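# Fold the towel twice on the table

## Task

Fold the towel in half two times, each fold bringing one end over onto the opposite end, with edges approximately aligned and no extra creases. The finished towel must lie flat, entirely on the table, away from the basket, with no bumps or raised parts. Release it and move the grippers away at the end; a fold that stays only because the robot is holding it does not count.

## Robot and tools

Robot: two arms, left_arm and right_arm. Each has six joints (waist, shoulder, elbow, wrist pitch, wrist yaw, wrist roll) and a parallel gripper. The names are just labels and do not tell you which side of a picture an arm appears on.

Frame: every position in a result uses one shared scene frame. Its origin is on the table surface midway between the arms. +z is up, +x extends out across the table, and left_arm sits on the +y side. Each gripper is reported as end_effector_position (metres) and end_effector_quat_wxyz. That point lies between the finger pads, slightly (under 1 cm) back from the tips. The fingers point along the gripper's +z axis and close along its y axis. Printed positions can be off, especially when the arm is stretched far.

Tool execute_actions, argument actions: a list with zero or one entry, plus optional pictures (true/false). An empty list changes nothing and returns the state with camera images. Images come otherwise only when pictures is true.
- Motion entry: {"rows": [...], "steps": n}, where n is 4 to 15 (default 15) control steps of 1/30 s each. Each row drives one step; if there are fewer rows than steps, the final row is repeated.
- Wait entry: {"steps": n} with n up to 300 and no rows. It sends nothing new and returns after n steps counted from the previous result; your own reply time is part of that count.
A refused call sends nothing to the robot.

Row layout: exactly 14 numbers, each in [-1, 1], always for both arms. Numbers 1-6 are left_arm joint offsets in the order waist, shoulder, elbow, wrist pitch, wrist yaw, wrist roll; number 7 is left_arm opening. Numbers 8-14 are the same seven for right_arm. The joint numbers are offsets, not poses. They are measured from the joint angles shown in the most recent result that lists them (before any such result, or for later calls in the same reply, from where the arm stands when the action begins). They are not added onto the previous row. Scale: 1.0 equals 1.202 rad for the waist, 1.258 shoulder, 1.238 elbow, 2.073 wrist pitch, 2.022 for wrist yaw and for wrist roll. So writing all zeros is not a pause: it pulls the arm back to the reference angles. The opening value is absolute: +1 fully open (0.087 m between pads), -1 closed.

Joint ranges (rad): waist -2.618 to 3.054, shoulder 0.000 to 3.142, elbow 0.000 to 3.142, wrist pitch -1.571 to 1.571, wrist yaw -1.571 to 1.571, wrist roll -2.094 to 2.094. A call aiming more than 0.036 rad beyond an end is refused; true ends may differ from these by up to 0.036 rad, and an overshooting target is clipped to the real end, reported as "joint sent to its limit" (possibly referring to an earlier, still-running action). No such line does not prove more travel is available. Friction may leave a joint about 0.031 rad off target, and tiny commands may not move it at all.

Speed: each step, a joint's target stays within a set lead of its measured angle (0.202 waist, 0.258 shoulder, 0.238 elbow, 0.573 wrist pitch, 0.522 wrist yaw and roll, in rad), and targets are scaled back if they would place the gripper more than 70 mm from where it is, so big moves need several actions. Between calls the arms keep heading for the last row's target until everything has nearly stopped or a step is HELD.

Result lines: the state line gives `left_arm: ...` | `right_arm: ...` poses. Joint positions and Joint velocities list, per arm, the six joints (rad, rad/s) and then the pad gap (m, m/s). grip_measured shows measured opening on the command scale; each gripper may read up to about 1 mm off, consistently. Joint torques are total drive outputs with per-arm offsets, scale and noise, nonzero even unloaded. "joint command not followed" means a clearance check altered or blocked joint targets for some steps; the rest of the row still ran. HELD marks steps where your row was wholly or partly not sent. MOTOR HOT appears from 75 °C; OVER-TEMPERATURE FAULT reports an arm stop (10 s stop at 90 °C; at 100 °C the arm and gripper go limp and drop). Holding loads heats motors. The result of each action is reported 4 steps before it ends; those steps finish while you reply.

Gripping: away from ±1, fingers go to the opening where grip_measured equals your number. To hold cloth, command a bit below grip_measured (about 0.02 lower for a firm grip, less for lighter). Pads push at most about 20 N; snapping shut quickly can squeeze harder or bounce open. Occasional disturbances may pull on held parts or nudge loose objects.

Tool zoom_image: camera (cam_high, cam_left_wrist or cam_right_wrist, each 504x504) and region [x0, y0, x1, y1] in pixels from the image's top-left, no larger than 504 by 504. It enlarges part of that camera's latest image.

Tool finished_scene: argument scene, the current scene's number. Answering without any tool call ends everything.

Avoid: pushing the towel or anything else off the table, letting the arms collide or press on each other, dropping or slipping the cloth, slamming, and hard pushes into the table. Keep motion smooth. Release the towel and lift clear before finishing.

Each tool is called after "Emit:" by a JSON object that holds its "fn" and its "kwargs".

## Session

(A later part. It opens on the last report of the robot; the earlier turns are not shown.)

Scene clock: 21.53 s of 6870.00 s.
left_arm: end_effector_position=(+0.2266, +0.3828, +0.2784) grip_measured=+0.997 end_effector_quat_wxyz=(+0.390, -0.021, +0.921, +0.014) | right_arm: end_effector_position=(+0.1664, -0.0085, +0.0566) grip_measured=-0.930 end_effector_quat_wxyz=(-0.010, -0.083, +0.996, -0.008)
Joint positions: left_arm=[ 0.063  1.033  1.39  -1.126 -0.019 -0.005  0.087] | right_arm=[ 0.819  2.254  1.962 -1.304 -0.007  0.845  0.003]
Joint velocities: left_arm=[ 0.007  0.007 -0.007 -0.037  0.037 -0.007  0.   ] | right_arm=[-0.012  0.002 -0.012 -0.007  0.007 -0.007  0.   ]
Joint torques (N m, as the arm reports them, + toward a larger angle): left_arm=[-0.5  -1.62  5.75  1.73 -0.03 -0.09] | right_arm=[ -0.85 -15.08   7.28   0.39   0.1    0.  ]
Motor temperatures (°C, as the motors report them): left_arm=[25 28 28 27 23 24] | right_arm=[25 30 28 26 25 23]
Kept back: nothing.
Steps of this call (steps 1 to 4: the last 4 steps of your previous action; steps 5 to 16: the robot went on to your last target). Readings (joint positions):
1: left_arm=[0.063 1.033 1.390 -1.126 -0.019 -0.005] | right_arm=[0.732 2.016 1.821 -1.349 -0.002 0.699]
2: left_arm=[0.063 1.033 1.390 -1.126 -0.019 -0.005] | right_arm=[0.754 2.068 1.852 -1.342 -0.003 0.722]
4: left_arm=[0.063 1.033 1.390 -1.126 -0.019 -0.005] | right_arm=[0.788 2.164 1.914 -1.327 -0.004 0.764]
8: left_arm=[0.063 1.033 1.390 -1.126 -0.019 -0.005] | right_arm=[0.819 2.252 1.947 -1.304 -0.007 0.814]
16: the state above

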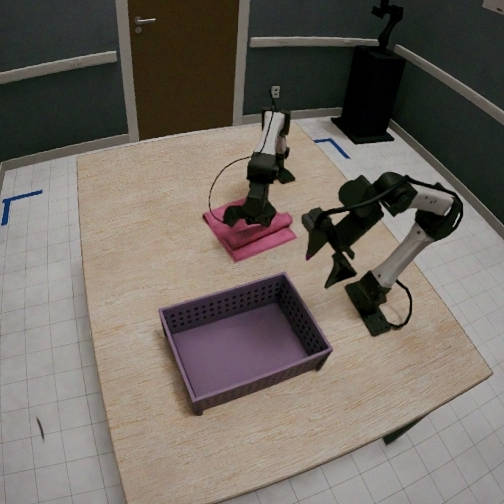

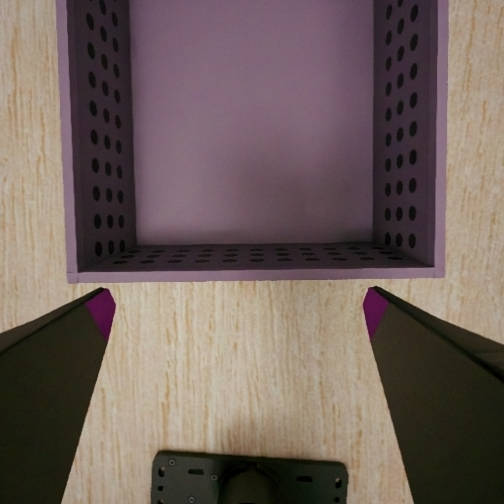

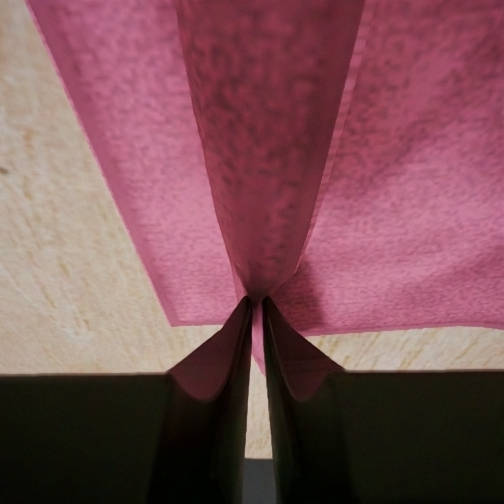

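Emit:
{"fn": "execute_actions", "kwargs": {"actions": [{"rows":[[0,0,0,0,0,0,1,-0.01,0,0.01,0.005,0,0,-1],[0,0,0,0,0,0,1,-0.02,0,0.02,0.01,0,0,-1],[0,0,0,0,0,0,1,-0.025,0,0.028,0.012,0,0,-1],[0,0,0,0,0,0,1,-0.025,0,0.028,0.012,0,0,-1],[0,0,0,0,0,0,1,-0.025,0,0.028,0.012,0,0,-1],[0,0,0,0,0,0,1,-0.025,0,0.028,0.012,0,0,-1],[0,0,0,0,0,0,1,-0.025,0,0.028,0.012,0,0,-1],[0,0,0,0,0,0,1,-0.025,0,0.028,0.012,0,0,-1],[0,0,0,0,0,0,1,-0.02,0,0.028,0.02,0,0,-0.8],[0,0,0,0,0,0,1,-0.01,0,0.028,0.03,0,0,-0.5],[0,0,0,0,0,0,1,0,0,0.028,0.04,0,0,-0.2],[0,0,0,0,0,0,1,0.01,0,0.028,0.05,0,0,0.1],[0,0,0,0,0,0,1,0.02,0,0.028,0.06,0,0,0.4],[0,0,0,0,0,0,1,0.03,0,0.028,0.07,0,0,0.7],[0,0,0,0,0,0,1,0.03,0,0.028,0.07,0,0,1]]}]}}

Emit:
{"fn": "execute_actions", "kwargs": {"actions": [{"steps":14}], "pictures": true}}

Emit:
{"fn": "zoom_image", "kwargs": {"camera": "cam_high", "region": [180,140,330,290]}}

Scene clock: 22.20 s of 6870.00 s.
left_arm: end_effector_position=(+0.2266, +0.3828, +0.2784) grip_measured=+0.997 end_effector_quat_wxyz=(+0.390, -0.021, +0.921, +0.014) | right_arm: end_effector_position=(+0.1787, -0.0044, +0.0597) grip_measured=-0.377 end_effector_quat_wxyz=(+0.001, -0.070, +0.998, +0.007)
Joint positions: left_arm=[ 0.063  1.033  1.39  -1.126 -0.019 -0.005  0.087] | right_arm=[ 0.798  2.254  1.979 -1.284 -0.007  0.85   0.027]
Joint velocities: left_arm=[-0.002  0.012  0.002  0.007  0.007  0.007  0.   ] | right_arm=[ 0.017  0.002 -0.002  0.242 -0.051 -0.022  0.313]
Joint torques (N m, as the arm reports them, + toward a larger angle): left_arm=[-0.58 -1.46  5.87  1.7  -0.04 -0.07] | right_arm=[  1.   -13.83   7.21   0.61   0.06  -0.15]
Motor temperatures (°C, as the motors report them): left_arm=[25 28 28 27 23 24] | right_arm=[25 30 28 26 25 23]
Steps of this call (steps 1 to 9: the robot went on to your last target; steps 10 to 20: the first 11 steps of this action). Readings (joint positions):
10: left_arm=[0.063 1.033 1.390 -1.126 -0.019 -0.005] | right_arm=[0.819 2.254 1.962 -1.304 -0.007 0.850]
11: left_arm=[0.063 1.033 1.390 -1.126 -0.019 -0.005] | right_arm=[0.817 2.254 1.962 -1.304 -0.007 0.850]
13: left_arm=[0.063 1.033 1.390 -1.126 -0.019 -0.005] | right_arm=[0.812 2.254 1.968 -1.303 -0.007 0.850]
17: left_arm=[0.063 1.033 1.390 -1.126 -0.019 -0.005] | right_arm=[0.798 2.254 1.979 -1.298 -0.007 0.850]
20: the state above

Scene clock: 22.67 s of 6870.00 s.
left_arm: end_effector_position=(+0.2266, +0.3828, +0.2784) grip_measured=+0.997 end_effector_quat_wxyz=(+0.390, -0.021, +0.921, +0.014) | right_arm: end_effector_position=(+0.1713, +0.0286, +0.0585) grip_measured=+0.988 end_effector_quat_wxyz=(+0.031, -0.098, +0.994, +0.049)
Joint positions: left_arm=[ 0.063  1.033  1.39  -1.126 -0.019 -0.005  0.087] | right_arm=[ 0.854  2.254  1.979 -1.18  -0.007  0.85   0.087]
Joint velocities: left_arm=[-0.007  0.002  0.002  0.051 -0.051 -0.066  0.001] | right_arm=[-0.017  0.002  0.007  0.051 -0.051  0.007  0.001]
Joint torques (N m, as the arm reports them, + toward a larger angle): left_arm=[-0.53 -1.59  5.76  1.71 -0.02 -0.08] | right_arm=[ -0.31 -14.17   7.54   0.67   0.02  -0.01]
Motor temperatures (°C, as the motors report them): left_arm=[25 28 28 28 23 24] | right_arm=[25 30 28 26 25 23]
Kept back: nothing.
Steps of this call (steps 1 to 4: the last 4 steps of your previous action; steps 5 to 14: the robot went on to your last target). Readings (joint positions):
1: left_arm=[0.063 1.033 1.390 -1.126 -0.019 -0.005] | right_arm=[0.801 2.254 1.979 -1.273 -0.007 0.850]
2: left_arm=[0.063 1.033 1.390 -1.126 -0.019 -0.005] | right_arm=[0.806 2.254 1.979 -1.260 -0.007 0.850]
4: left_arm=[0.063 1.033 1.390 -1.126 -0.019 -0.005] | right_arm=[0.822 2.254 1.979 -1.230 -0.007 0.850]
8: left_arm=[0.063 1.033 1.390 -1.126 -0.019 -0.005] | right_arm=[0.852 2.254 1.979 -1.195 -0.007 0.850]
14: the state above

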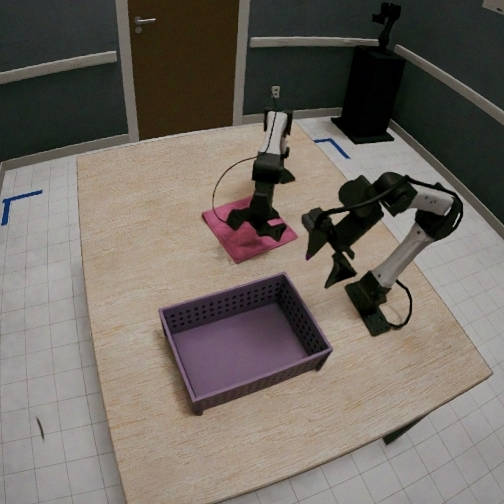

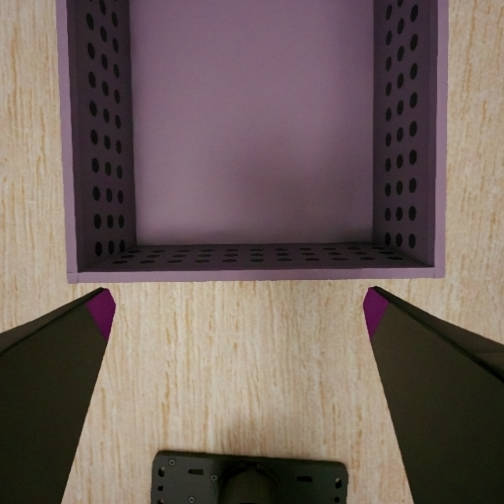

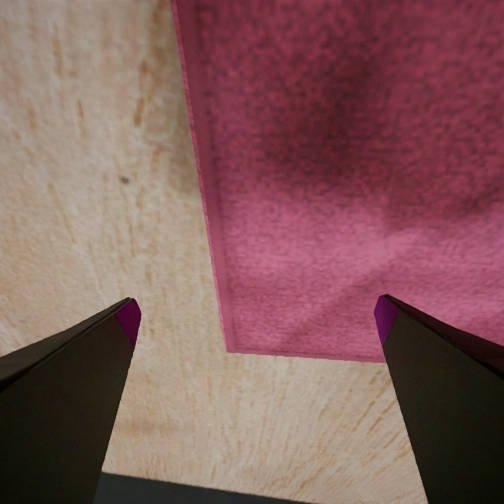

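Region (180, 140, 330, 290) of cam_high's 504x504 image, scaled by 3.360, with more detail than that image has.

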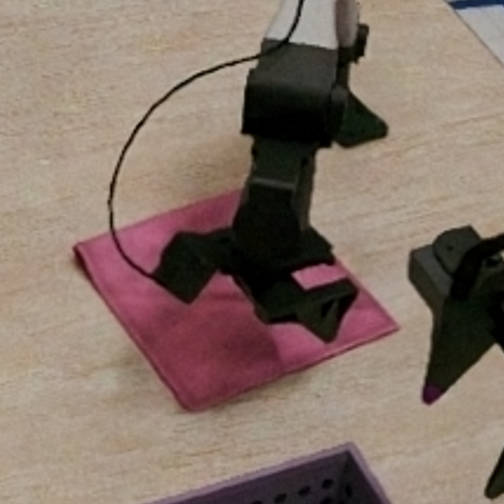

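Emit:
{"fn": "execute_actions", "kwargs": {"actions": [{"rows":[[0,0,0,0,0,0,1,-0.02,-0.04,-0.02,0,0,-0.015,0.9],[0,0,0,0,0,0,1,-0.045,-0.08,-0.05,0,0,-0.03,0.8],[0,0,0,0,0,0,1,-0.075,-0.12,-0.09,0,0,-0.05,0.7],[0,0,0,0,0,0,1,-0.105,-0.16,-0.13,0,0,-0.07,0.6],[0,0,0,0,0,0,1,-0.14,-0.195,-0.175,0.005,0,-0.09,0.5],[0,0,0,0,0,0,1,-0.175,-0.225,-0.22,0.01,0,-0.11,0.4],[0,0,0,0,0,0,1,-0.21,-0.255,-0.265,0.018,0,-0.13,0.3],[0,0,0,0,0,0,1,-0.245,-0.28,-0.31,0.026,0,-0.15,0.2],[0,0,0,0,0,0,1,-0.28,-0.3,-0.355,0.034,0,-0.17,0.1],[0,0,0,0,0,0,1,-0.31,-0.313,-0.4,0.042,0,-0.185,0.1],[0,0,0,0,0,0,1,-0.335,-0.32,-0.44,0.05,0,-0.198,0.1],[0,0,0,0,0,0,1,-0.357,-0.323,-0.475,0.057,0,-0.206,0.1],[0,0,0,0,0,0,1,-0.37,-0.323,-0.5,0.062,0,-0.206,0.1],[0,0,0,0,0,0,1,-0.378,-0.323,-0.52,0.064,0,-0.206,0.1]]}]}}

Emit:
{"fn": "execute_actions", "kwargs": {"actions": [{"steps":14}], "pictures": true}}

Emit:
{"fn": "zoom_image", "kwargs": {"camera": "cam_high", "region": [180,140,330,290]}}

Scene clock: 23.33 s of 6870.00 s.
left_arm: end_effector_position=(+0.2266, +0.3828, +0.2784) grip_measured=+0.997 end_effector_quat_wxyz=(+0.390, -0.021, +0.921, +0.014) | right_arm: end_effector_position=(+0.2298, -0.1231, +0.0949) grip_measured=+0.104 end_effector_quat_wxyz=(+0.051, -0.053, +0.996, +0.045)
Joint positions: left_arm=[ 0.063  1.033  1.39  -1.126 -0.019 -0.005  0.087] | right_arm=[ 0.51   1.874  1.559 -1.12  -0.01   0.597  0.048]
Joint velocities: left_arm=[ 0.017 -0.002  0.002 -0.051 -0.007 -0.081 -0.001] | right_arm=[-1.37  -0.842 -1.512  0.359  0.095 -0.872 -0.007]
Joint torques (N m, as the arm reports them, + toward a larger angle): left_arm=[-0.5  -1.56  5.7   1.71 -0.01 -0.09] | right_arm=[ 2.   -8.08  3.64  0.54 -0.08 -0.13]
Motor temperatures (°C, as the motors report them): left_arm=[25 28 28 28 23 24] | right_arm=[25 31 28 26 25 23]
Steps of this call (steps 1 to 9: the robot went on to your last target; steps 10 to 20: the first 11 steps of this action). Readings (joint positions):
10: left_arm=[0.063 1.033 1.390 -1.126 -0.019 -0.005] | right_arm=[0.853 2.252 1.977 -1.176 -0.007 0.847]
11: left_arm=[0.063 1.033 1.390 -1.126 -0.019 -0.005] | right_arm=[0.849 2.241 1.965 -1.173 -0.008 0.839]
13: left_arm=[0.063 1.033 1.390 -1.126 -0.019 -0.005] | right_arm=[0.822 2.182 1.898 -1.167 -0.012 0.804]
17: left_arm=[0.063 1.033 1.390 -1.126 -0.019 -0.005] | right_arm=[0.668 1.996 1.717 -1.153 -0.015 0.698]
20: the state above

Scene clock: 23.80 s of 6870.00 s.
left_arm: end_effector_position=(+0.2266, +0.3828, +0.2784) grip_measured=+0.997 end_effector_quat_wxyz=(+0.390, -0.021, +0.921, +0.014) | right_arm: end_effector_position=(+0.2161, -0.1901, +0.0515) grip_measured=+0.100 end_effector_quat_wxyz=(-0.004, -0.066, +0.998, -0.001)
Joint positions: left_arm=[ 0.063  1.033  1.39  -1.126 -0.019 -0.005  0.087] | right_arm=[ 0.391  1.848  1.341 -1.07  -0.002  0.45   0.048]
Joint velocities: left_arm=[-0.007  0.002  0.012 -0.037  0.022  0.037 -0.001] | right_arm=[ 0.012  0.002 -0.012 -0.007  0.007 -0.11   0.001]
Joint torques (N m, as the arm reports them, + toward a larger angle): left_arm=[-0.46 -1.67  5.81  1.7  -0.01 -0.1 ] | right_arm=[ 0.21 -9.87  5.46  0.6  -0.04 -0.1 ]
Motor temperatures (°C, as the motors report them): left_arm=[25 28 28 28 23 24] | right_arm=[25 31 28 26 25 23]
Kept back: nothing.
Steps of this call (steps 1 to 4: the last 4 steps of your previous action; steps 5 to 14: the robot went on to your last target). Readings (joint positions):
1: left_arm=[0.063 1.033 1.390 -1.126 -0.019 -0.005] | right_arm=[0.466 1.852 1.509 -1.110 -0.007 0.568]
2: left_arm=[0.063 1.033 1.390 -1.126 -0.019 -0.005] | right_arm=[0.431 1.841 1.463 -1.101 -0.004 0.544]
4: left_arm=[0.063 1.033 1.390 -1.126 -0.019 -0.005] | right_arm=[0.394 1.842 1.387 -1.091 -0.001 0.509]
8: left_arm=[0.063 1.033 1.390 -1.126 -0.019 -0.005] | right_arm=[0.391 1.848 1.341 -1.090 -0.002 0.471]
14: the state above

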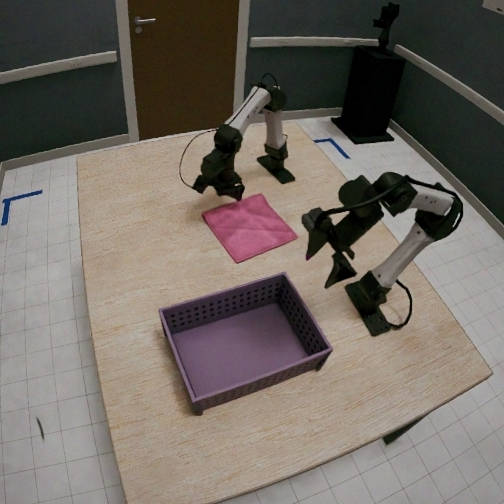

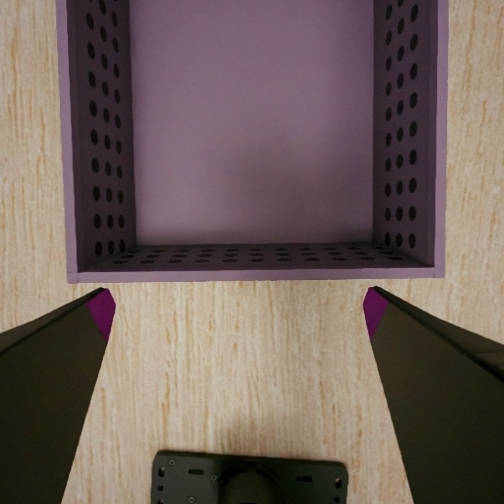

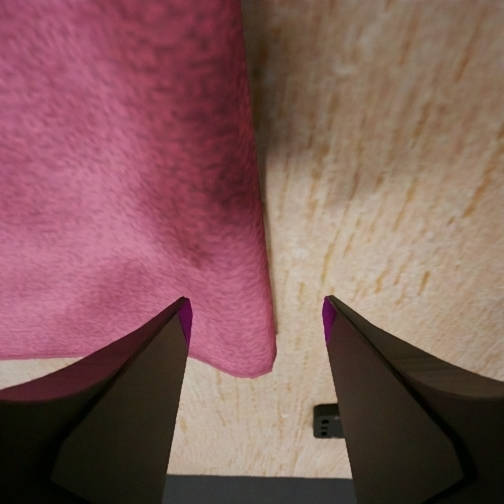

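Region (180, 140, 330, 290) of cam_high's 504x504 image, scaled by 3.360, with more detail than that image has.

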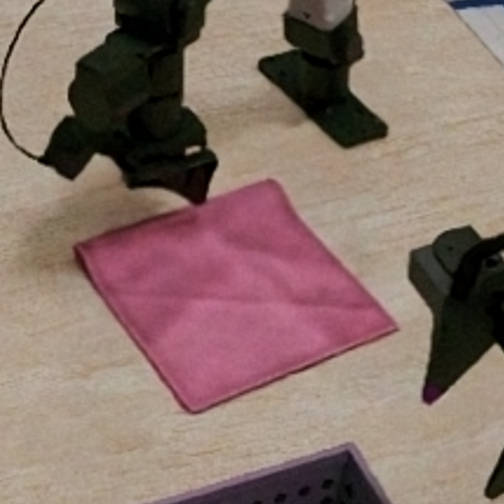

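Emit:
{"fn": "execute_actions", "kwargs": {"actions": [{"rows":[[0,0,0,0,0,0,1,0.01,0.006,-0.018,0.018,0,-0.01,0.1],[0,0,0,0,0,0,1,0.02,0.012,-0.036,0.036,0,-0.02,0.1],[0,0,0,0,0,0,1,0.03,0.019,-0.054,0.054,0,-0.02,0.1],[0,0,0,0,0,0,1,0.032,0.026,-0.072,0.07,0,-0.02,0.1],[0,0,0,0,0,0,1,0.032,0.032,-0.088,0.082,0,-0.02,0.1],[0,0,0,0,0,0,1,0.032,0.037,-0.102,0.09,0,-0.02,0.1],[0,0,0,0,0,0,1,0.032,0.04,-0.112,0.09,0,-0.02,0.1],[0,0,0,0,0,0,1,0.032,0.04,-0.112,0.09,0,-0.02,0.1],[0,0,0,0,0,0,1,0.032,0.04,-0.112,0.09,0,-0.02,0.1],[0,0,0,0,0,0,1,0.032,0.04,-0.112,0.09,0,-0.02,0.1],[0,0,0,0,0,0,1,0.045,0.04,-0.112,0.095,0,-0.02,0],[0,0,0,0,0,0,1,0.06,0.04,-0.112,0.1,0,-0.01,-0.25],[0,0,0,0,0,0,1,0.07,0.04,-0.112,0.1,0,-0.01,-0.5],[0,0,0,0,0,0,1,0.075,0.04,-0.112,0.1,0,-0.01,-0.75],[0,0,0,0,0,0,1,0.075,0.04,-0.112,0.1,0,-0.01,-1]]}]}}

Emit:
{"fn": "execute_actions", "kwargs": {"actions": [{"steps":9}], "pictures": true}}

Scene clock: 24.63 s of 6870.00 s.
left_arm: end_effector_position=(+0.2266, +0.3828, +0.2784) grip_measured=+0.997 end_effector_quat_wxyz=(+0.390, -0.021, +0.921, +0.014) | right_arm: end_effector_position=(+0.2037, -0.1877, +0.0139) grip_measured=+0.040 end_effector_quat_wxyz=(-0.010, -0.095, +0.995, -0.002)
Joint positions: left_arm=[ 0.063  1.033  1.39  -1.126 -0.019 -0.005  0.087] | right_arm=[ 0.422  1.881  1.222 -0.933 -0.007  0.423  0.045]
Joint velocities: left_arm=[-0.002 -0.012  0.012 -0.022 -0.022 -0.007  0.   ] | right_arm=[ 0.042 -0.105 -0.017  0.183 -0.051 -0.066 -0.071]
Joint torques (N m, as the arm reports them, + toward a larger angle): left_arm=[-0.59 -1.61  5.78  1.7   0.   -0.09] | right_arm=[ 1.36 -7.72  3.91  0.71  0.16 -0.12]
Motor temperatures (°C, as the motors report them): left_arm=[25 27 28 28 23 24] | right_arm=[25 31 28 26 25 23]
Steps of this call (steps 1 to 14: the robot went on to your last target; steps 15 to 25: the first 11 steps of this action). Readings (joint positions):
15: left_arm=[0.063 1.033 1.390 -1.126 -0.019 -0.005] | right_arm=[0.391 1.848 1.341 -1.064 -0.002 0.443]
16: left_arm=[0.063 1.033 1.390 -1.126 -0.019 -0.005] | right_arm=[0.392 1.848 1.336 -1.056 -0.002 0.440]
18: left_arm=[0.063 1.033 1.390 -1.126 -0.019 -0.005] | right_arm=[0.402 1.848 1.311 -1.017 -0.002 0.433]
22: left_arm=[0.063 1.033 1.390 -1.126 -0.019 -0.005] | right_arm=[0.421 1.868 1.237 -0.949 -0.002 0.425]
25: the state above

Scene clock: 24.93 s of 6870.00 s.
left_arm: end_effector_position=(+0.2266, +0.3828, +0.2784) grip_measured=+0.997 end_effector_quat_wxyz=(+0.390, -0.021, +0.921, +0.014) | right_arm: end_effector_position=(+0.1999, -0.1697, +0.0140) grip_measured=-0.806 end_effector_quat_wxyz=(+0.003, -0.119, +0.993, +0.012)
Joint positions: left_arm=[ 0.063  1.033  1.39  -1.126 -0.019 -0.005  0.087] | right_arm=[ 0.473  1.876  1.222 -0.899 -0.017  0.427  0.009]
Joint velocities: left_arm=[-0.002 -0.002 -0.007 -0.007  0.037 -0.051 -0.   ] | right_arm=[-0.022  0.002 -0.002 -0.066 -0.051 -0.037  0.   ]
Joint torques (N m, as the arm reports them, + toward a larger angle): left_arm=[-0.55 -1.56  5.79  1.72 -0.02 -0.1 ] | right_arm=[-0.11 -7.72  4.29  0.77  0.09 -0.01]
Motor temperatures (°C, as the motors report them): left_arm=[25 27 28 28 23 24] | right_arm=[25 31 28 26 25 23]
Kept back: nothing.
Steps of this call (steps 1 to 4: the last 4 steps of your previous action; steps 5 to 9: the robot went on to your last target). Readings (joint positions):
1: left_arm=[0.063 1.033 1.390 -1.126 -0.019 -0.005] | right_arm=[0.426 1.880 1.222 -0.927 -0.010 0.424]
2: left_arm=[0.063 1.033 1.390 -1.126 -0.019 -0.005] | right_arm=[0.435 1.880 1.222 -0.920 -0.017 0.425]
4: left_arm=[0.063 1.033 1.390 -1.126 -0.019 -0.005] | right_arm=[0.461 1.880 1.222 -0.903 -0.025 0.427]
8: left_arm=[0.063 1.033 1.390 -1.126 -0.019 -0.005] | right_arm=[0.473 1.876 1.222 -0.899 -0.017 0.427]
9: the state above

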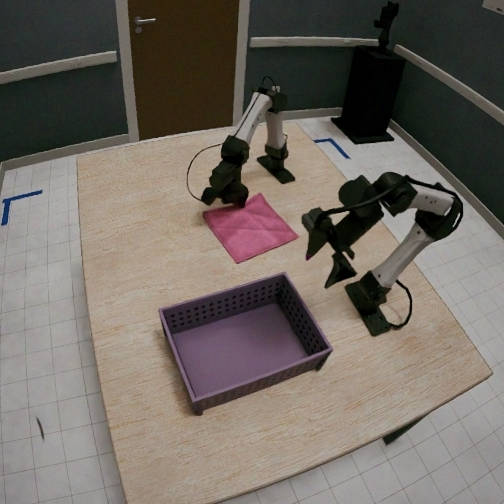

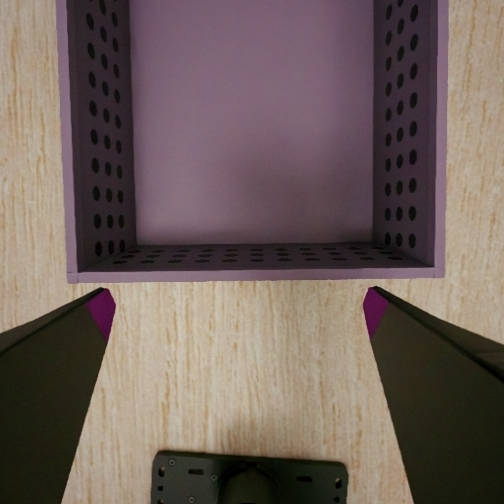

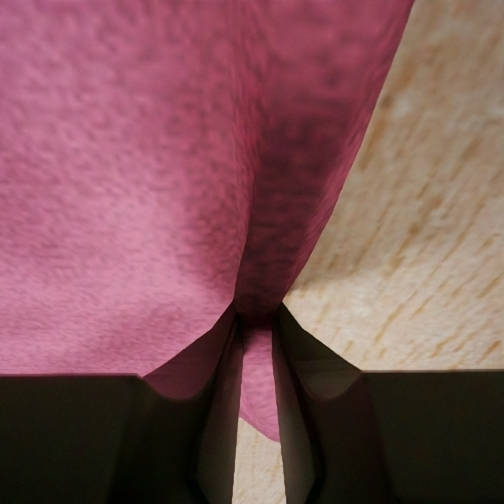

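Emit:
{"fn": "execute_actions", "kwargs": {"actions": [{"rows":[[0,0,0,0,0,0,1,0.006,-0.005,0.03,-0.03,0.005,0.01,-1],[0,0,0,0,0,0,1,0.014,-0.008,0.063,-0.06,0.01,0.02,-1],[0,0,0,0,0,0,1,0.024,-0.008,0.098,-0.088,0.01,0.03,-1],[0,0,0,0,0,0,1,0.036,-0.005,0.134,-0.114,0.01,0.042,-1],[0,0,0,0,0,0,1,0.05,0,0.172,-0.138,0.01,0.054,-1],[0,0,0,0,0,0,1,0.066,0.01,0.21,-0.158,0.01,0.067,-1],[0,0,0,0,0,0,1,0.086,0.026,0.252,-0.175,0.01,0.08,-1],[0,0,0,0,0,0,1,0.107,0.044,0.294,-0.188,0.01,0.093,-1],[0,0,0,0,0,0,1,0.128,0.063,0.336,-0.198,0.01,0.106,-1],[0,0,0,0,0,0,1,0.149,0.083,0.378,-0.204,0.01,0.119,-1],[0,0,0,0,0,0,1,0.17,0.104,0.42,-0.207,0.01,0.132,-1],[0,0,0,0,0,0,1,0.191,0.128,0.46,-0.207,0.01,0.144,-1],[0,0,0,0,0,0,1,0.212,0.157,0.493,-0.205,0.01,0.156,-1],[0,0,0,0,0,0,1,0.232,0.187,0.522,-0.202,0.01,0.167,-1],[0,0,0,0,0,0,1,0.251,0.216,0.545,-0.2,0.01,0.176,-1]]}]}}

Emit:
{"fn": "execute_actions", "kwargs": {"actions": [{"steps":16}], "pictures": true}}

Emit:
{"fn": "zoom_image", "kwargs": {"camera": "cam_high", "region": [180,140,330,290]}}

Scene clock: 25.73 s of 6870.00 s.
left_arm: end_effector_position=(+0.2266, +0.3828, +0.2784) grip_measured=+0.997 end_effector_quat_wxyz=(+0.390, -0.021, +0.921, +0.014) | right_arm: end_effector_position=(+0.2014, -0.1018, +0.0986) grip_measured=-0.809 end_effector_quat_wxyz=(+0.025, -0.111, +0.993, +0.022)
Joint positions: left_arm=[ 0.063  1.033  1.39  -1.126 -0.019 -0.005  0.087] | right_arm=[ 0.616  1.929  1.645 -1.22  -0.001  0.586  0.008]
Joint velocities: left_arm=[-0.002 -0.012 -0.007  0.051 -0.007 -0.007 -0.001] | right_arm=[ 0.74   0.642  1.57  -0.637 -0.007  0.711 -0.   ]
Joint torques (N m, as the arm reports them, + toward a larger angle): left_arm=[-0.54 -1.49  5.86  1.69  0.   -0.07] | right_arm=[ 0.7  -7.59  5.74  0.59  0.04  0.07]
Motor temperatures (°C, as the motors report them): left_arm=[25 27 28 28 23 24] | right_arm=[25 31 28 26 25 23]
Steps of this call (steps 1 to 13: the robot went on to your last target; steps 14 to 24: the first 11 steps of this action). Readings (joint positions):
14: left_arm=[0.063 1.033 1.390 -1.126 -0.019 -0.005] | right_arm=[0.473 1.876 1.228 -0.909 -0.017 0.428]
15: left_arm=[0.063 1.033 1.390 -1.126 -0.019 -0.005] | right_arm=[0.473 1.876 1.243 -0.926 -0.015 0.433]
17: left_arm=[0.063 1.033 1.390 -1.126 -0.019 -0.005] | right_arm=[0.480 1.876 1.296 -0.989 -0.010 0.453]
21: left_arm=[0.063 1.033 1.390 -1.126 -0.019 -0.005] | right_arm=[0.540 1.883 1.481 -1.138 -0.004 0.520]
24: the state above

Scene clock: 26.27 s of 6870.00 s.
left_arm: end_effector_position=(+0.2266, +0.3828, +0.2784) grip_measured=+0.997 end_effector_quat_wxyz=(+0.390, -0.021, +0.921, +0.014) | right_arm: end_effector_position=(+0.1727, -0.0316, +0.0778) grip_measured=-0.809 end_effector_quat_wxyz=(+0.002, -0.104, +0.995, +0.003)
Joint positions: left_arm=[ 0.063  1.033  1.39  -1.126 -0.019 -0.005  0.087] | right_arm=[ 0.782  2.148  1.878 -1.295 -0.001  0.766  0.008]
Joint velocities: left_arm=[-0.007 -0.017 -0.017  0.007  0.007  0.022 -0.   ] | right_arm=[ 0.017 -0.012  0.007 -0.051  0.022  0.095  0.001]
Joint torques (N m, as the arm reports them, + toward a larger angle): left_arm=[-0.49 -1.65  5.81  1.72 -0.03 -0.09] | right_arm=[ -1.19 -12.89   7.39   0.26   0.08   0.18]
Motor temperatures (°C, as the motors report them): left_arm=[25 27 28 28 23 24] | right_arm=[25 31 28 26 25 23]
Kept back: nothing.
Steps of this call (steps 1 to 4: the last 4 steps of your previous action; steps 5 to 16: the robot went on to your last target). Readings (joint positions):
1: left_arm=[0.063 1.033 1.390 -1.126 -0.019 -0.005] | right_arm=[0.643 1.952 1.698 -1.238 -0.001 0.609]
2: left_arm=[0.063 1.033 1.390 -1.126 -0.019 -0.005] | right_arm=[0.670 1.979 1.748 -1.252 -0.000 0.633]
4: left_arm=[0.063 1.033 1.390 -1.126 -0.019 -0.005] | right_arm=[0.721 2.042 1.834 -1.264 0.000 0.678]
8: left_arm=[0.063 1.033 1.390 -1.126 -0.019 -0.005] | right_arm=[0.781 2.130 1.878 -1.270 -0.001 0.732]
16: the state above

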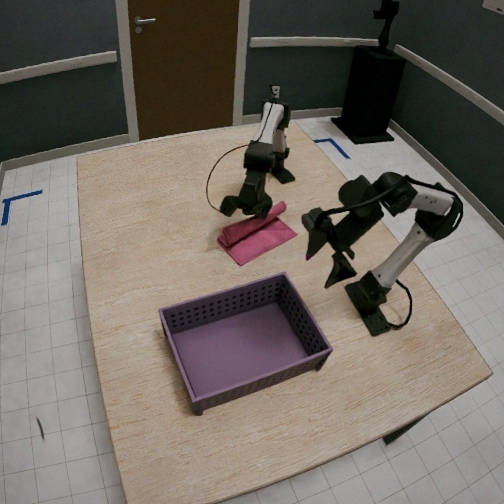

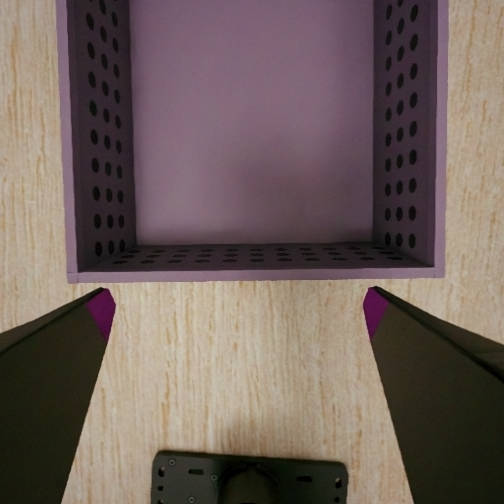

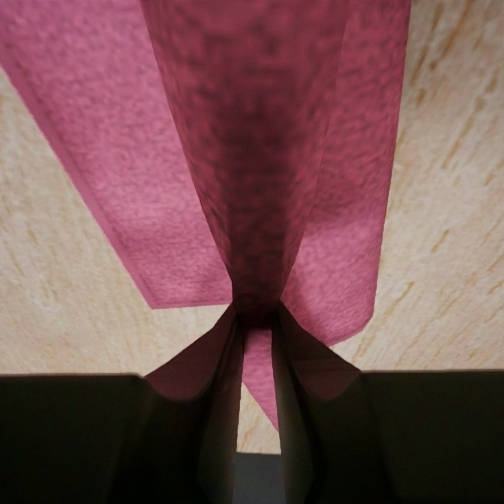

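Region (180, 140, 330, 290) of cam_high's 504x504 image, scaled by 3.360, with more detail than that image has.

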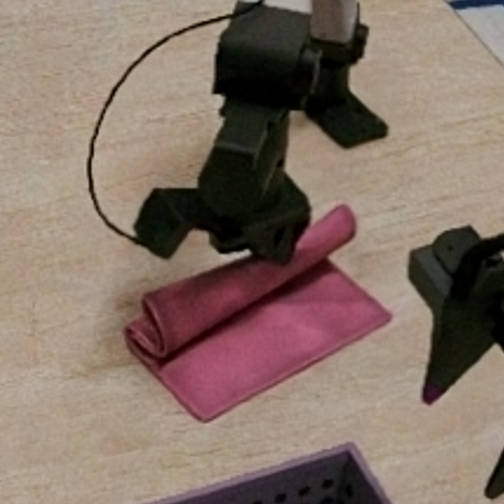

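Emit:
{"fn": "execute_actions", "kwargs": {"actions": [{"rows":[[0,0,0,0,0,0,1,0.005,0.01,0.02,0,0,-0.015,-1],[0,0,0,0,0,0,1,0.01,0.022,0.035,0,0,-0.03,-1],[0,0,0,0,0,0,1,0.015,0.034,0.05,0,0,-0.045,-1],[0,0,0,0,0,0,1,0.02,0.046,0.065,0,0,-0.06,-1],[0,0,0,0,0,0,1,0.025,0.058,0.078,0,0,-0.06,-1],[0,0,0,0,0,0,1,0.03,0.07,0.09,0,0,-0.06,-1],[0,0,0,0,0,0,1,0.03,0.082,0.098,0,0,-0.06,-1],[0,0,0,0,0,0,1,0.03,0.094,0.102,0,0,-0.06,-1]]}]}}

Emit:
{"fn": "execute_actions", "kwargs": {"actions": [{"steps":5}], "pictures": true}}

Emit:
{"fn": "zoom_image", "kwargs": {"camera": "cam_high", "region": [180,140,330,290]}}

Scene clock: 26.93 s of 6870.00 s.
left_arm: end_effector_position=(+0.2266, +0.3828, +0.2784) grip_measured=+0.997 end_effector_quat_wxyz=(+0.390, -0.021, +0.921, +0.014) | right_arm: end_effector_position=(+0.1764, -0.0105, +0.0677) grip_measured=-0.809 end_effector_quat_wxyz=(+0.006, -0.166, +0.986, +0.008)
Joint positions: left_arm=[ 0.063  1.033  1.39  -1.126 -0.019 -0.005  0.087] | right_arm=[ 0.811  2.238  1.986 -1.298 -0.001  0.669  0.008]
Joint velocities: left_arm=[ 0.002 -0.002 -0.017  0.066 -0.022 -0.022  0.   ] | right_arm=[ 0.046  0.232 -0.022  0.037  0.007 -0.081 -0.001]
Joint torques (N m, as the arm reports them, + toward a larger angle): left_arm=[-0.48 -1.62  5.92  1.72  0.01 -0.06] | right_arm=[  0.11 -12.9    7.17   0.53   0.    -0.05]
Motor temperatures (°C, as the motors report them): left_arm=[25 27 28 28 23 24] | right_arm=[25 31 28 26 25 23]
Steps of this call (steps 1 to 9: the robot went on to your last target; steps 10 to 20: the first 11 steps of this action). Readings (joint positions):
10: left_arm=[0.063 1.033 1.390 -1.126 -0.019 -0.005] | right_arm=[0.782 2.148 1.878 -1.298 -0.001 0.768]
11: left_arm=[0.063 1.033 1.390 -1.126 -0.019 -0.005] | right_arm=[0.782 2.149 1.882 -1.299 -0.001 0.759]
13: left_arm=[0.063 1.033 1.390 -1.126 -0.019 -0.005] | right_arm=[0.783 2.162 1.909 -1.301 -0.001 0.729]
17: left_arm=[0.063 1.033 1.390 -1.126 -0.019 -0.005] | right_arm=[0.801 2.209 1.975 -1.300 -0.001 0.684]
20: the state above

Scene clock: 27.10 s of 6870.00 s.
left_arm: end_effector_position=(+0.2266, +0.3828, +0.2784) grip_measured=+0.997 end_effector_quat_wxyz=(+0.390, -0.021, +0.921, +0.014) | right_arm: end_effector_position=(+0.1758, -0.0115, +0.0613) grip_measured=-0.809 end_effector_quat_wxyz=(+0.001, -0.172, +0.985, +0.002)
Joint positions: left_arm=[ 0.063  1.033  1.39  -1.126 -0.019 -0.005  0.087] | right_arm=[ 0.811  2.255  1.986 -1.298 -0.001  0.659  0.008]
Joint velocities: left_arm=[-0.002  0.002 -0.002 -0.022 -0.037 -0.037  0.   ] | right_arm=[-0.017 -0.022 -0.007 -0.007 -0.066 -0.066 -0.001]
Joint torques (N m, as the arm reports them, + toward a larger angle): left_arm=[-0.44 -1.52  5.76  1.69  0.01 -0.1 ] | right_arm=[ -0.11 -12.81   6.98   0.46  -0.02  -0.06]
Motor temperatures (°C, as the motors report them): left_arm=[25 27 28 28 23 24] | right_arm=[25 32 28 26 25 23]
Kept back: nothing.
Steps of this call (steps 1 to 4: the last 4 steps of your previous action; step 5: the robot went on to your last target). Readings (joint positions):
1: left_arm=[0.063 1.033 1.390 -1.126 -0.019 -0.005] | right_arm=[0.811 2.246 1.986 -1.298 -0.001 0.666]
2: left_arm=[0.063 1.033 1.390 -1.126 -0.019 -0.005] | right_arm=[0.811 2.251 1.986 -1.298 -0.001 0.663]
4: left_arm=[0.063 1.033 1.390 -1.126 -0.019 -0.005] | right_arm=[0.811 2.255 1.986 -1.298 -0.001 0.660]
5: the state above

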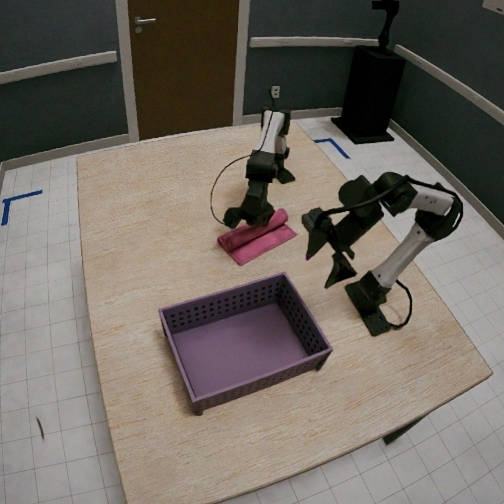

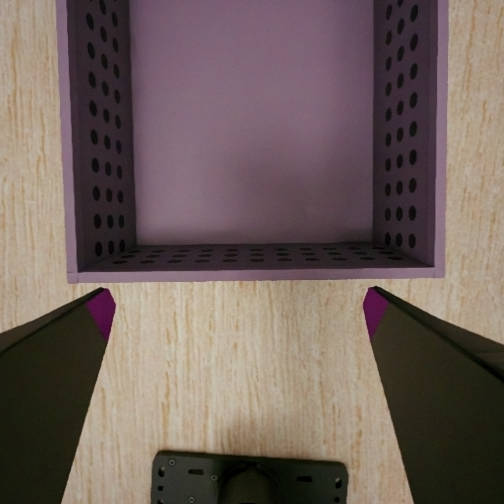

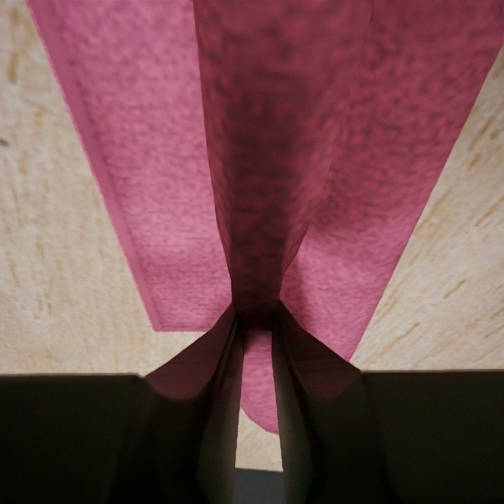

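Region (180, 140, 330, 290) of cam_high's 504x504 image, scaled by 3.360, with more detail than that image has.

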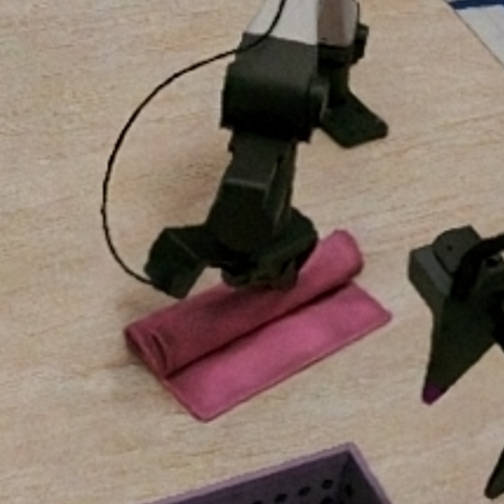

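Emit:
{"fn": "execute_actions", "kwargs": {"actions": [{"rows":[[0,0,0,0,0,0,1,0.01,0.005,0,0.01,0,0.005,-1],[0,0,0,0,0,0,1,0.02,0.01,0,0.02,0,0.01,-1],[0,0,0,0,0,0,1,0.03,0.015,0,0.03,0,0.02,-1],[0,0,0,0,0,0,1,0.033,0.018,0,0.03,0,0.02,-1],[0,0,0,0,0,0,1,0.033,0.018,0,0.03,0,0.02,-1],[0,0,0,0,0,0,1,0.033,0.018,0,0.03,0,0.02,-1],[0,0,0,0,0,0,1,0.033,0.018,0,0.03,0,0.02,-1],[0,0,0,0,0,0,1,0.033,0.018,0,0.03,0,0.02,-1],[0,0,0,0,0,0,1,0.04,0.018,0,0.035,0,0.02,-0.7],[0,0,0,0,0,0,1,0.05,0.018,0,0.042,0,0.02,-0.45],[0,0,0,0,0,0,1,0.06,0.018,0,0.05,0,0.02,-0.2],[0,0,0,0,0,0,1,0.07,0.018,0,0.058,0,0.02,0.1],[0,0,0,0,0,0,1,0.08,0.018,0,0.066,0,0.02,0.4],[0,0,0,0,0,0,1,0.09,0.018,0,0.072,0,0.02,0.7],[0,0,0,0,0,0,1,0.095,0.018,0,0.075,0,0.02,1]]}]}}

Emit:
{"fn": "execute_actions", "kwargs": {"actions": [{"steps":10}]}}

Emit:
{"fn": "execute_actions", "kwargs": {"actions": [{"rows":[[0,0,0,0,0,0,1,0,-0.04,0,0,0,-0.02,1],[0,0,0,0,0,0,1,0,-0.09,0,0,0,-0.04,1],[0,0,0,0,0,0,1,0,-0.15,-0.02,0,0,-0.06,1],[0,0,0,0,0,0,1,-0.02,-0.21,-0.04,0,0,-0.09,1],[0,0,0,0,0,0,1,-0.05,-0.27,-0.07,0,0,-0.12,1],[0,0,0,0,0,0,1,-0.09,-0.33,-0.1,0,0,-0.15,1],[0,0,0,0,0,0,1,-0.14,-0.39,-0.14,0,0,-0.18,1],[0,0,0,0,0,0,1,-0.2,-0.45,-0.18,0,0,-0.21,1],[0,0,0,0,0,0,1,-0.26,-0.51,-0.22,0,0,-0.24,1],[0,0,0,0,0,0,1,-0.33,-0.57,-0.26,0,0,-0.27,1],[0,0,0,0,0,0,1,-0.4,-0.63,-0.3,0,0,-0.3,1],[0,0,0,0,0,0,1,-0.47,-0.69,-0.35,0,0,-0.32,1],[0,0,0,0,0,0,1,-0.54,-0.75,-0.4,0,0,-0.34,1],[0,0,0,0,0,0,1,-0.61,-0.81,-0.45,0,0,-0.34,1],[0,0,0,0,0,0,1,-0.68,-0.86,-0.5,0,0,-0.34,1]]}]}}

Emit:
{"fn": "execute_actions", "kwargs": {"actions": [{"steps":22}], "pictures": true}}

Emit:
{"fn": "zoom_image", "kwargs": {"camera": "cam_high", "region": [200,180,310,290]}}

Scene clock: 27.90 s of 6870.00 s.
left_arm: end_effector_position=(+0.2266, +0.3828, +0.2784) grip_measured=+0.997 end_effector_quat_wxyz=(+0.390, -0.021, +0.921, +0.014) | right_arm: end_effector_position=(+0.1664, +0.0080, +0.0601) grip_measured=-0.343 end_effector_quat_wxyz=(+0.017, -0.179, +0.983, +0.020)
Joint positions: left_arm=[ 0.063  1.033  1.39  -1.126 -0.019 -0.005  0.087] | right_arm=[ 0.853  2.255  1.986 -1.25  -0.001  0.685  0.029]
Joint velocities: left_arm=[ 0.002 -0.012  0.007  0.022  0.066 -0.051 -0.001] | right_arm=[ 0.115 -0.012  0.002  0.286 -0.007  0.037  0.252]
Joint torques (N m, as the arm reports them, + toward a larger angle): left_arm=[-0.51 -1.53  5.93  1.72  0.   -0.13] | right_arm=[  1.18 -12.18   6.05   0.61   0.06   0.1 ]
Motor temperatures (°C, as the motors report them): left_arm=[25 27 28 28 23 24] | right_arm=[25 32 28 26 25 23]
Steps of this call (steps 1 to 13: the robot went on to your last target; steps 14 to 24: the first 11 steps of this action). Readings (joint positions):
14: left_arm=[0.063 1.033 1.390 -1.126 -0.019 -0.005] | right_arm=[0.811 2.255 1.986 -1.298 -0.001 0.655]
15: left_arm=[0.063 1.033 1.390 -1.126 -0.019 -0.005] | right_arm=[0.812 2.255 1.986 -1.296 -0.001 0.657]
17: left_arm=[0.063 1.033 1.390 -1.126 -0.019 -0.005] | right_arm=[0.819 2.255 1.986 -1.283 -0.001 0.668]
21: left_arm=[0.063 1.033 1.390 -1.126 -0.019 -0.005] | right_arm=[0.842 2.255 1.986 -1.264 -0.001 0.681]
24: the state above

Scene clock: 28.23 s of 6870.00 s.
left_arm: end_effector_position=(+0.2266, +0.3828, +0.2784) grip_measured=+0.997 end_effector_quat_wxyz=(+0.390, -0.021, +0.921, +0.014) | right_arm: end_effector_position=(+0.1467, +0.0391, +0.0594) grip_measured=+0.987 end_effector_quat_wxyz=(+0.040, -0.213, +0.975, +0.053)
Joint positions: left_arm=[ 0.063  1.033  1.39  -1.126 -0.019 -0.005  0.087] | right_arm=[ 0.927  2.255  1.986 -1.17  -0.002  0.689  0.087]
Joint velocities: left_arm=[-0.017  0.007 -0.002 -0.037  0.007 -0.037  0.   ] | right_arm=[ 0.012  0.012  0.007  0.051 -0.007 -0.037  0.   ]
Joint torques (N m, as the arm reports them, + toward a larger angle): left_arm=[-0.61 -1.54  5.94  1.7   0.01 -0.07] | right_arm=[ -0.57 -12.13   6.04   0.76  -0.04  -0.02]
Motor temperatures (°C, as the motors report them): left_arm=[25 27 29 28 23 24] | right_arm=[25 32 28 26 25 23]
Kept back: nothing.
Steps of this call (steps 1 to 4: the last 4 steps of your previous action; steps 5 to 10: the robot went on to your last target). Readings (joint positions):
1: left_arm=[0.063 1.033 1.390 -1.126 -0.019 -0.005] | right_arm=[0.859 2.255 1.986 -1.240 -0.001 0.686]
2: left_arm=[0.063 1.033 1.390 -1.126 -0.019 -0.005] | right_arm=[0.868 2.255 1.986 -1.229 -0.001 0.688]
4: left_arm=[0.063 1.033 1.390 -1.126 -0.019 -0.005] | right_arm=[0.890 2.255 1.986 -1.206 -0.001 0.689]
8: left_arm=[0.063 1.033 1.390 -1.126 -0.019 -0.005] | right_arm=[0.925 2.255 1.986 -1.176 -0.002 0.689]
10: the state above

Scene clock: 28.60 s of 6870.00 s.
left_arm: end_effector_position=(+0.2266, +0.3828, +0.2784) grip_measured=+0.997 end_effector_quat_wxyz=(+0.390, -0.021, +0.921, +0.014) | right_arm: end_effector_position=(+0.1935, -0.0410, +0.1832) grip_measured=+0.988 end_effector_quat_wxyz=(+0.156, -0.262, +0.943, +0.130)
Joint positions: left_arm=[ 0.063  1.033  1.39  -1.126 -0.019 -0.005  0.087] | right_arm=[ 0.753  1.806  1.794 -1.15  -0.009  0.404  0.087]
Joint velocities: left_arm=[-0.032 -0.002  0.022  0.007  0.022 -0.022 -0.001] | right_arm=[-1.297 -1.668 -1.17   0.066 -0.022 -1.238 -0.001]
Joint torques (N m, as the arm reports them, + toward a larger angle): left_arm=[-0.42 -1.54  5.79  1.69 -0.01 -0.09] | right_arm=[ -0.66 -10.3    4.53   0.8    0.01   0.  ]
Motor temperatures (°C, as the motors report them): left_arm=[25 27 29 28 23 24] | right_arm=[25 32 28 26 25 23]
Steps of this call (steps 1 to 11: the first 11 steps of this action). Readings (joint positions):
1: left_arm=[0.063 1.033 1.390 -1.126 -0.019 -0.005] | right_arm=[0.927 2.252 1.986 -1.169 -0.002 0.684]
2: left_arm=[0.063 1.033 1.390 -1.126 -0.019 -0.005] | right_arm=[0.927 2.244 1.985 -1.169 -0.002 0.673]
4: left_arm=[0.063 1.033 1.390 -1.126 -0.019 -0.005] | right_arm=[0.927 2.189 1.962 -1.167 -0.002 0.636]
8: left_arm=[0.063 1.033 1.390 -1.126 -0.019 -0.005] | right_arm=[0.873 1.980 1.889 -1.163 -0.009 0.519]
11: the state above

Scene clock: 29.33 s of 6870.00 s.
left_arm: end_effector_position=(+0.2266, +0.3828, +0.2784) grip_measured=+0.997 end_effector_quat_wxyz=(+0.390, -0.021, +0.921, +0.014) | right_arm: end_effector_position=(+0.2206, -0.2927, +0.2429) grip_measured=+0.988 end_effector_quat_wxyz=(+0.307, -0.136, +0.941, +0.047)
Joint positions: left_arm=[ 0.063  1.033  1.39  -1.126 -0.019 -0.005  0.087] | right_arm=[ 0.113  1.159  1.385 -1.165  0.006  0.016  0.087]
Joint velocities: left_arm=[-0.002 -0.002  0.012 -0.022 -0.022 -0.007  0.   ] | right_arm=[ 0.007 -0.007  0.002 -0.066  0.022 -0.037 -0.   ]
Joint torques (N m, as the arm reports them, + toward a larger angle): left_arm=[-0.56 -1.67  5.89  1.68 -0.02 -0.08] | right_arm=[-0.76 -1.82  4.95  1.4  -0.07 -0.14]
Motor temperatures (°C, as the motors report them): left_arm=[25 27 29 28 23 24] | right_arm=[25 32 28 26 25 23]
Kept back: nothing.
Steps of this call (steps 1 to 4: the last 4 steps of your previous action; steps 5 to 22: the robot went on to your last target). Readings (joint positions):
1: left_arm=[0.063 1.033 1.390 -1.126 -0.019 -0.005] | right_arm=[0.705 1.748 1.751 -1.146 -0.009 0.362]
2: left_arm=[0.063 1.033 1.390 -1.126 -0.019 -0.005] | right_arm=[0.656 1.689 1.705 -1.144 -0.007 0.320]
4: left_arm=[0.063 1.033 1.390 -1.126 -0.019 -0.005] | right_arm=[0.555 1.572 1.603 -1.141 -0.006 0.244]
8: left_arm=[0.063 1.033 1.390 -1.126 -0.019 -0.005] | right_arm=[0.322 1.327 1.422 -1.152 -0.004 0.129]
22: the state above

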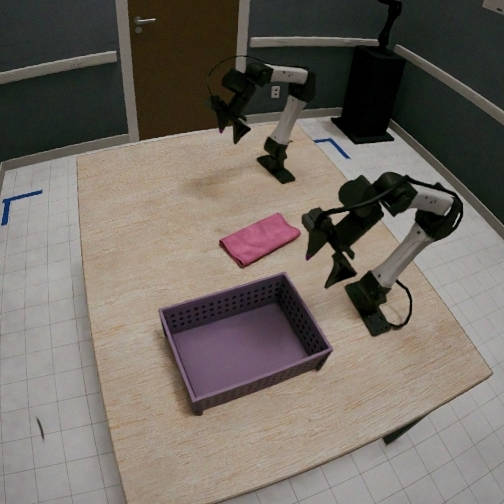

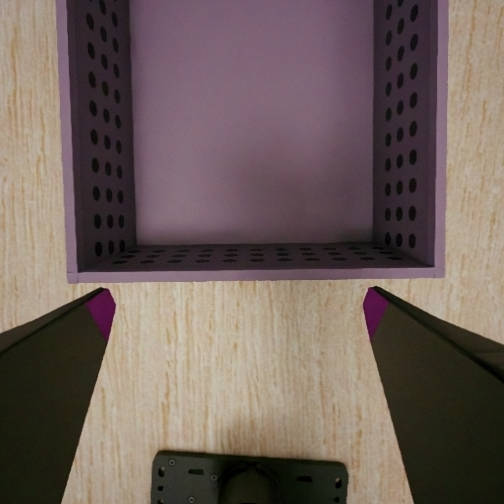

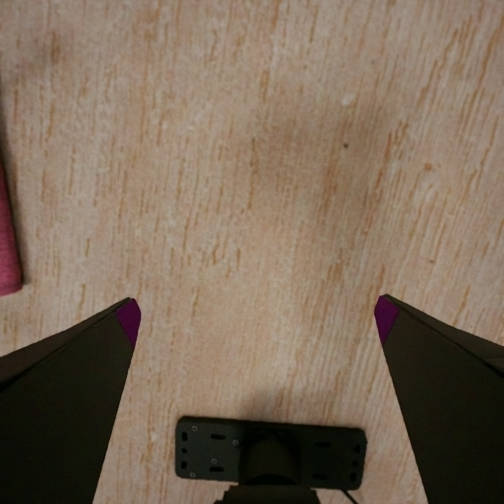

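Region (200, 180, 310, 290) of cam_high's 504x504 image, scaled by 4.582, with more detail than that image has.

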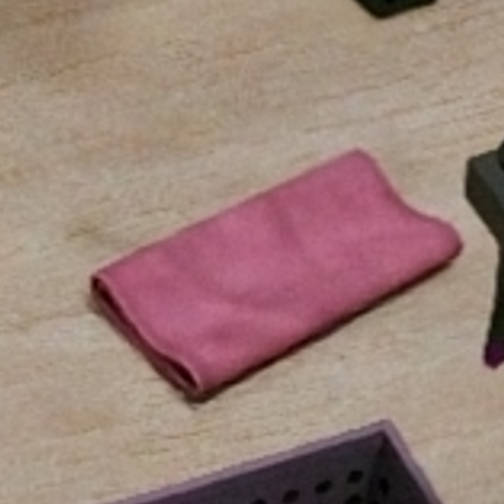

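Emit:
{"fn": "finished_scene", "kwargs": {"scene": 2}}

The scene is finished: the task was done.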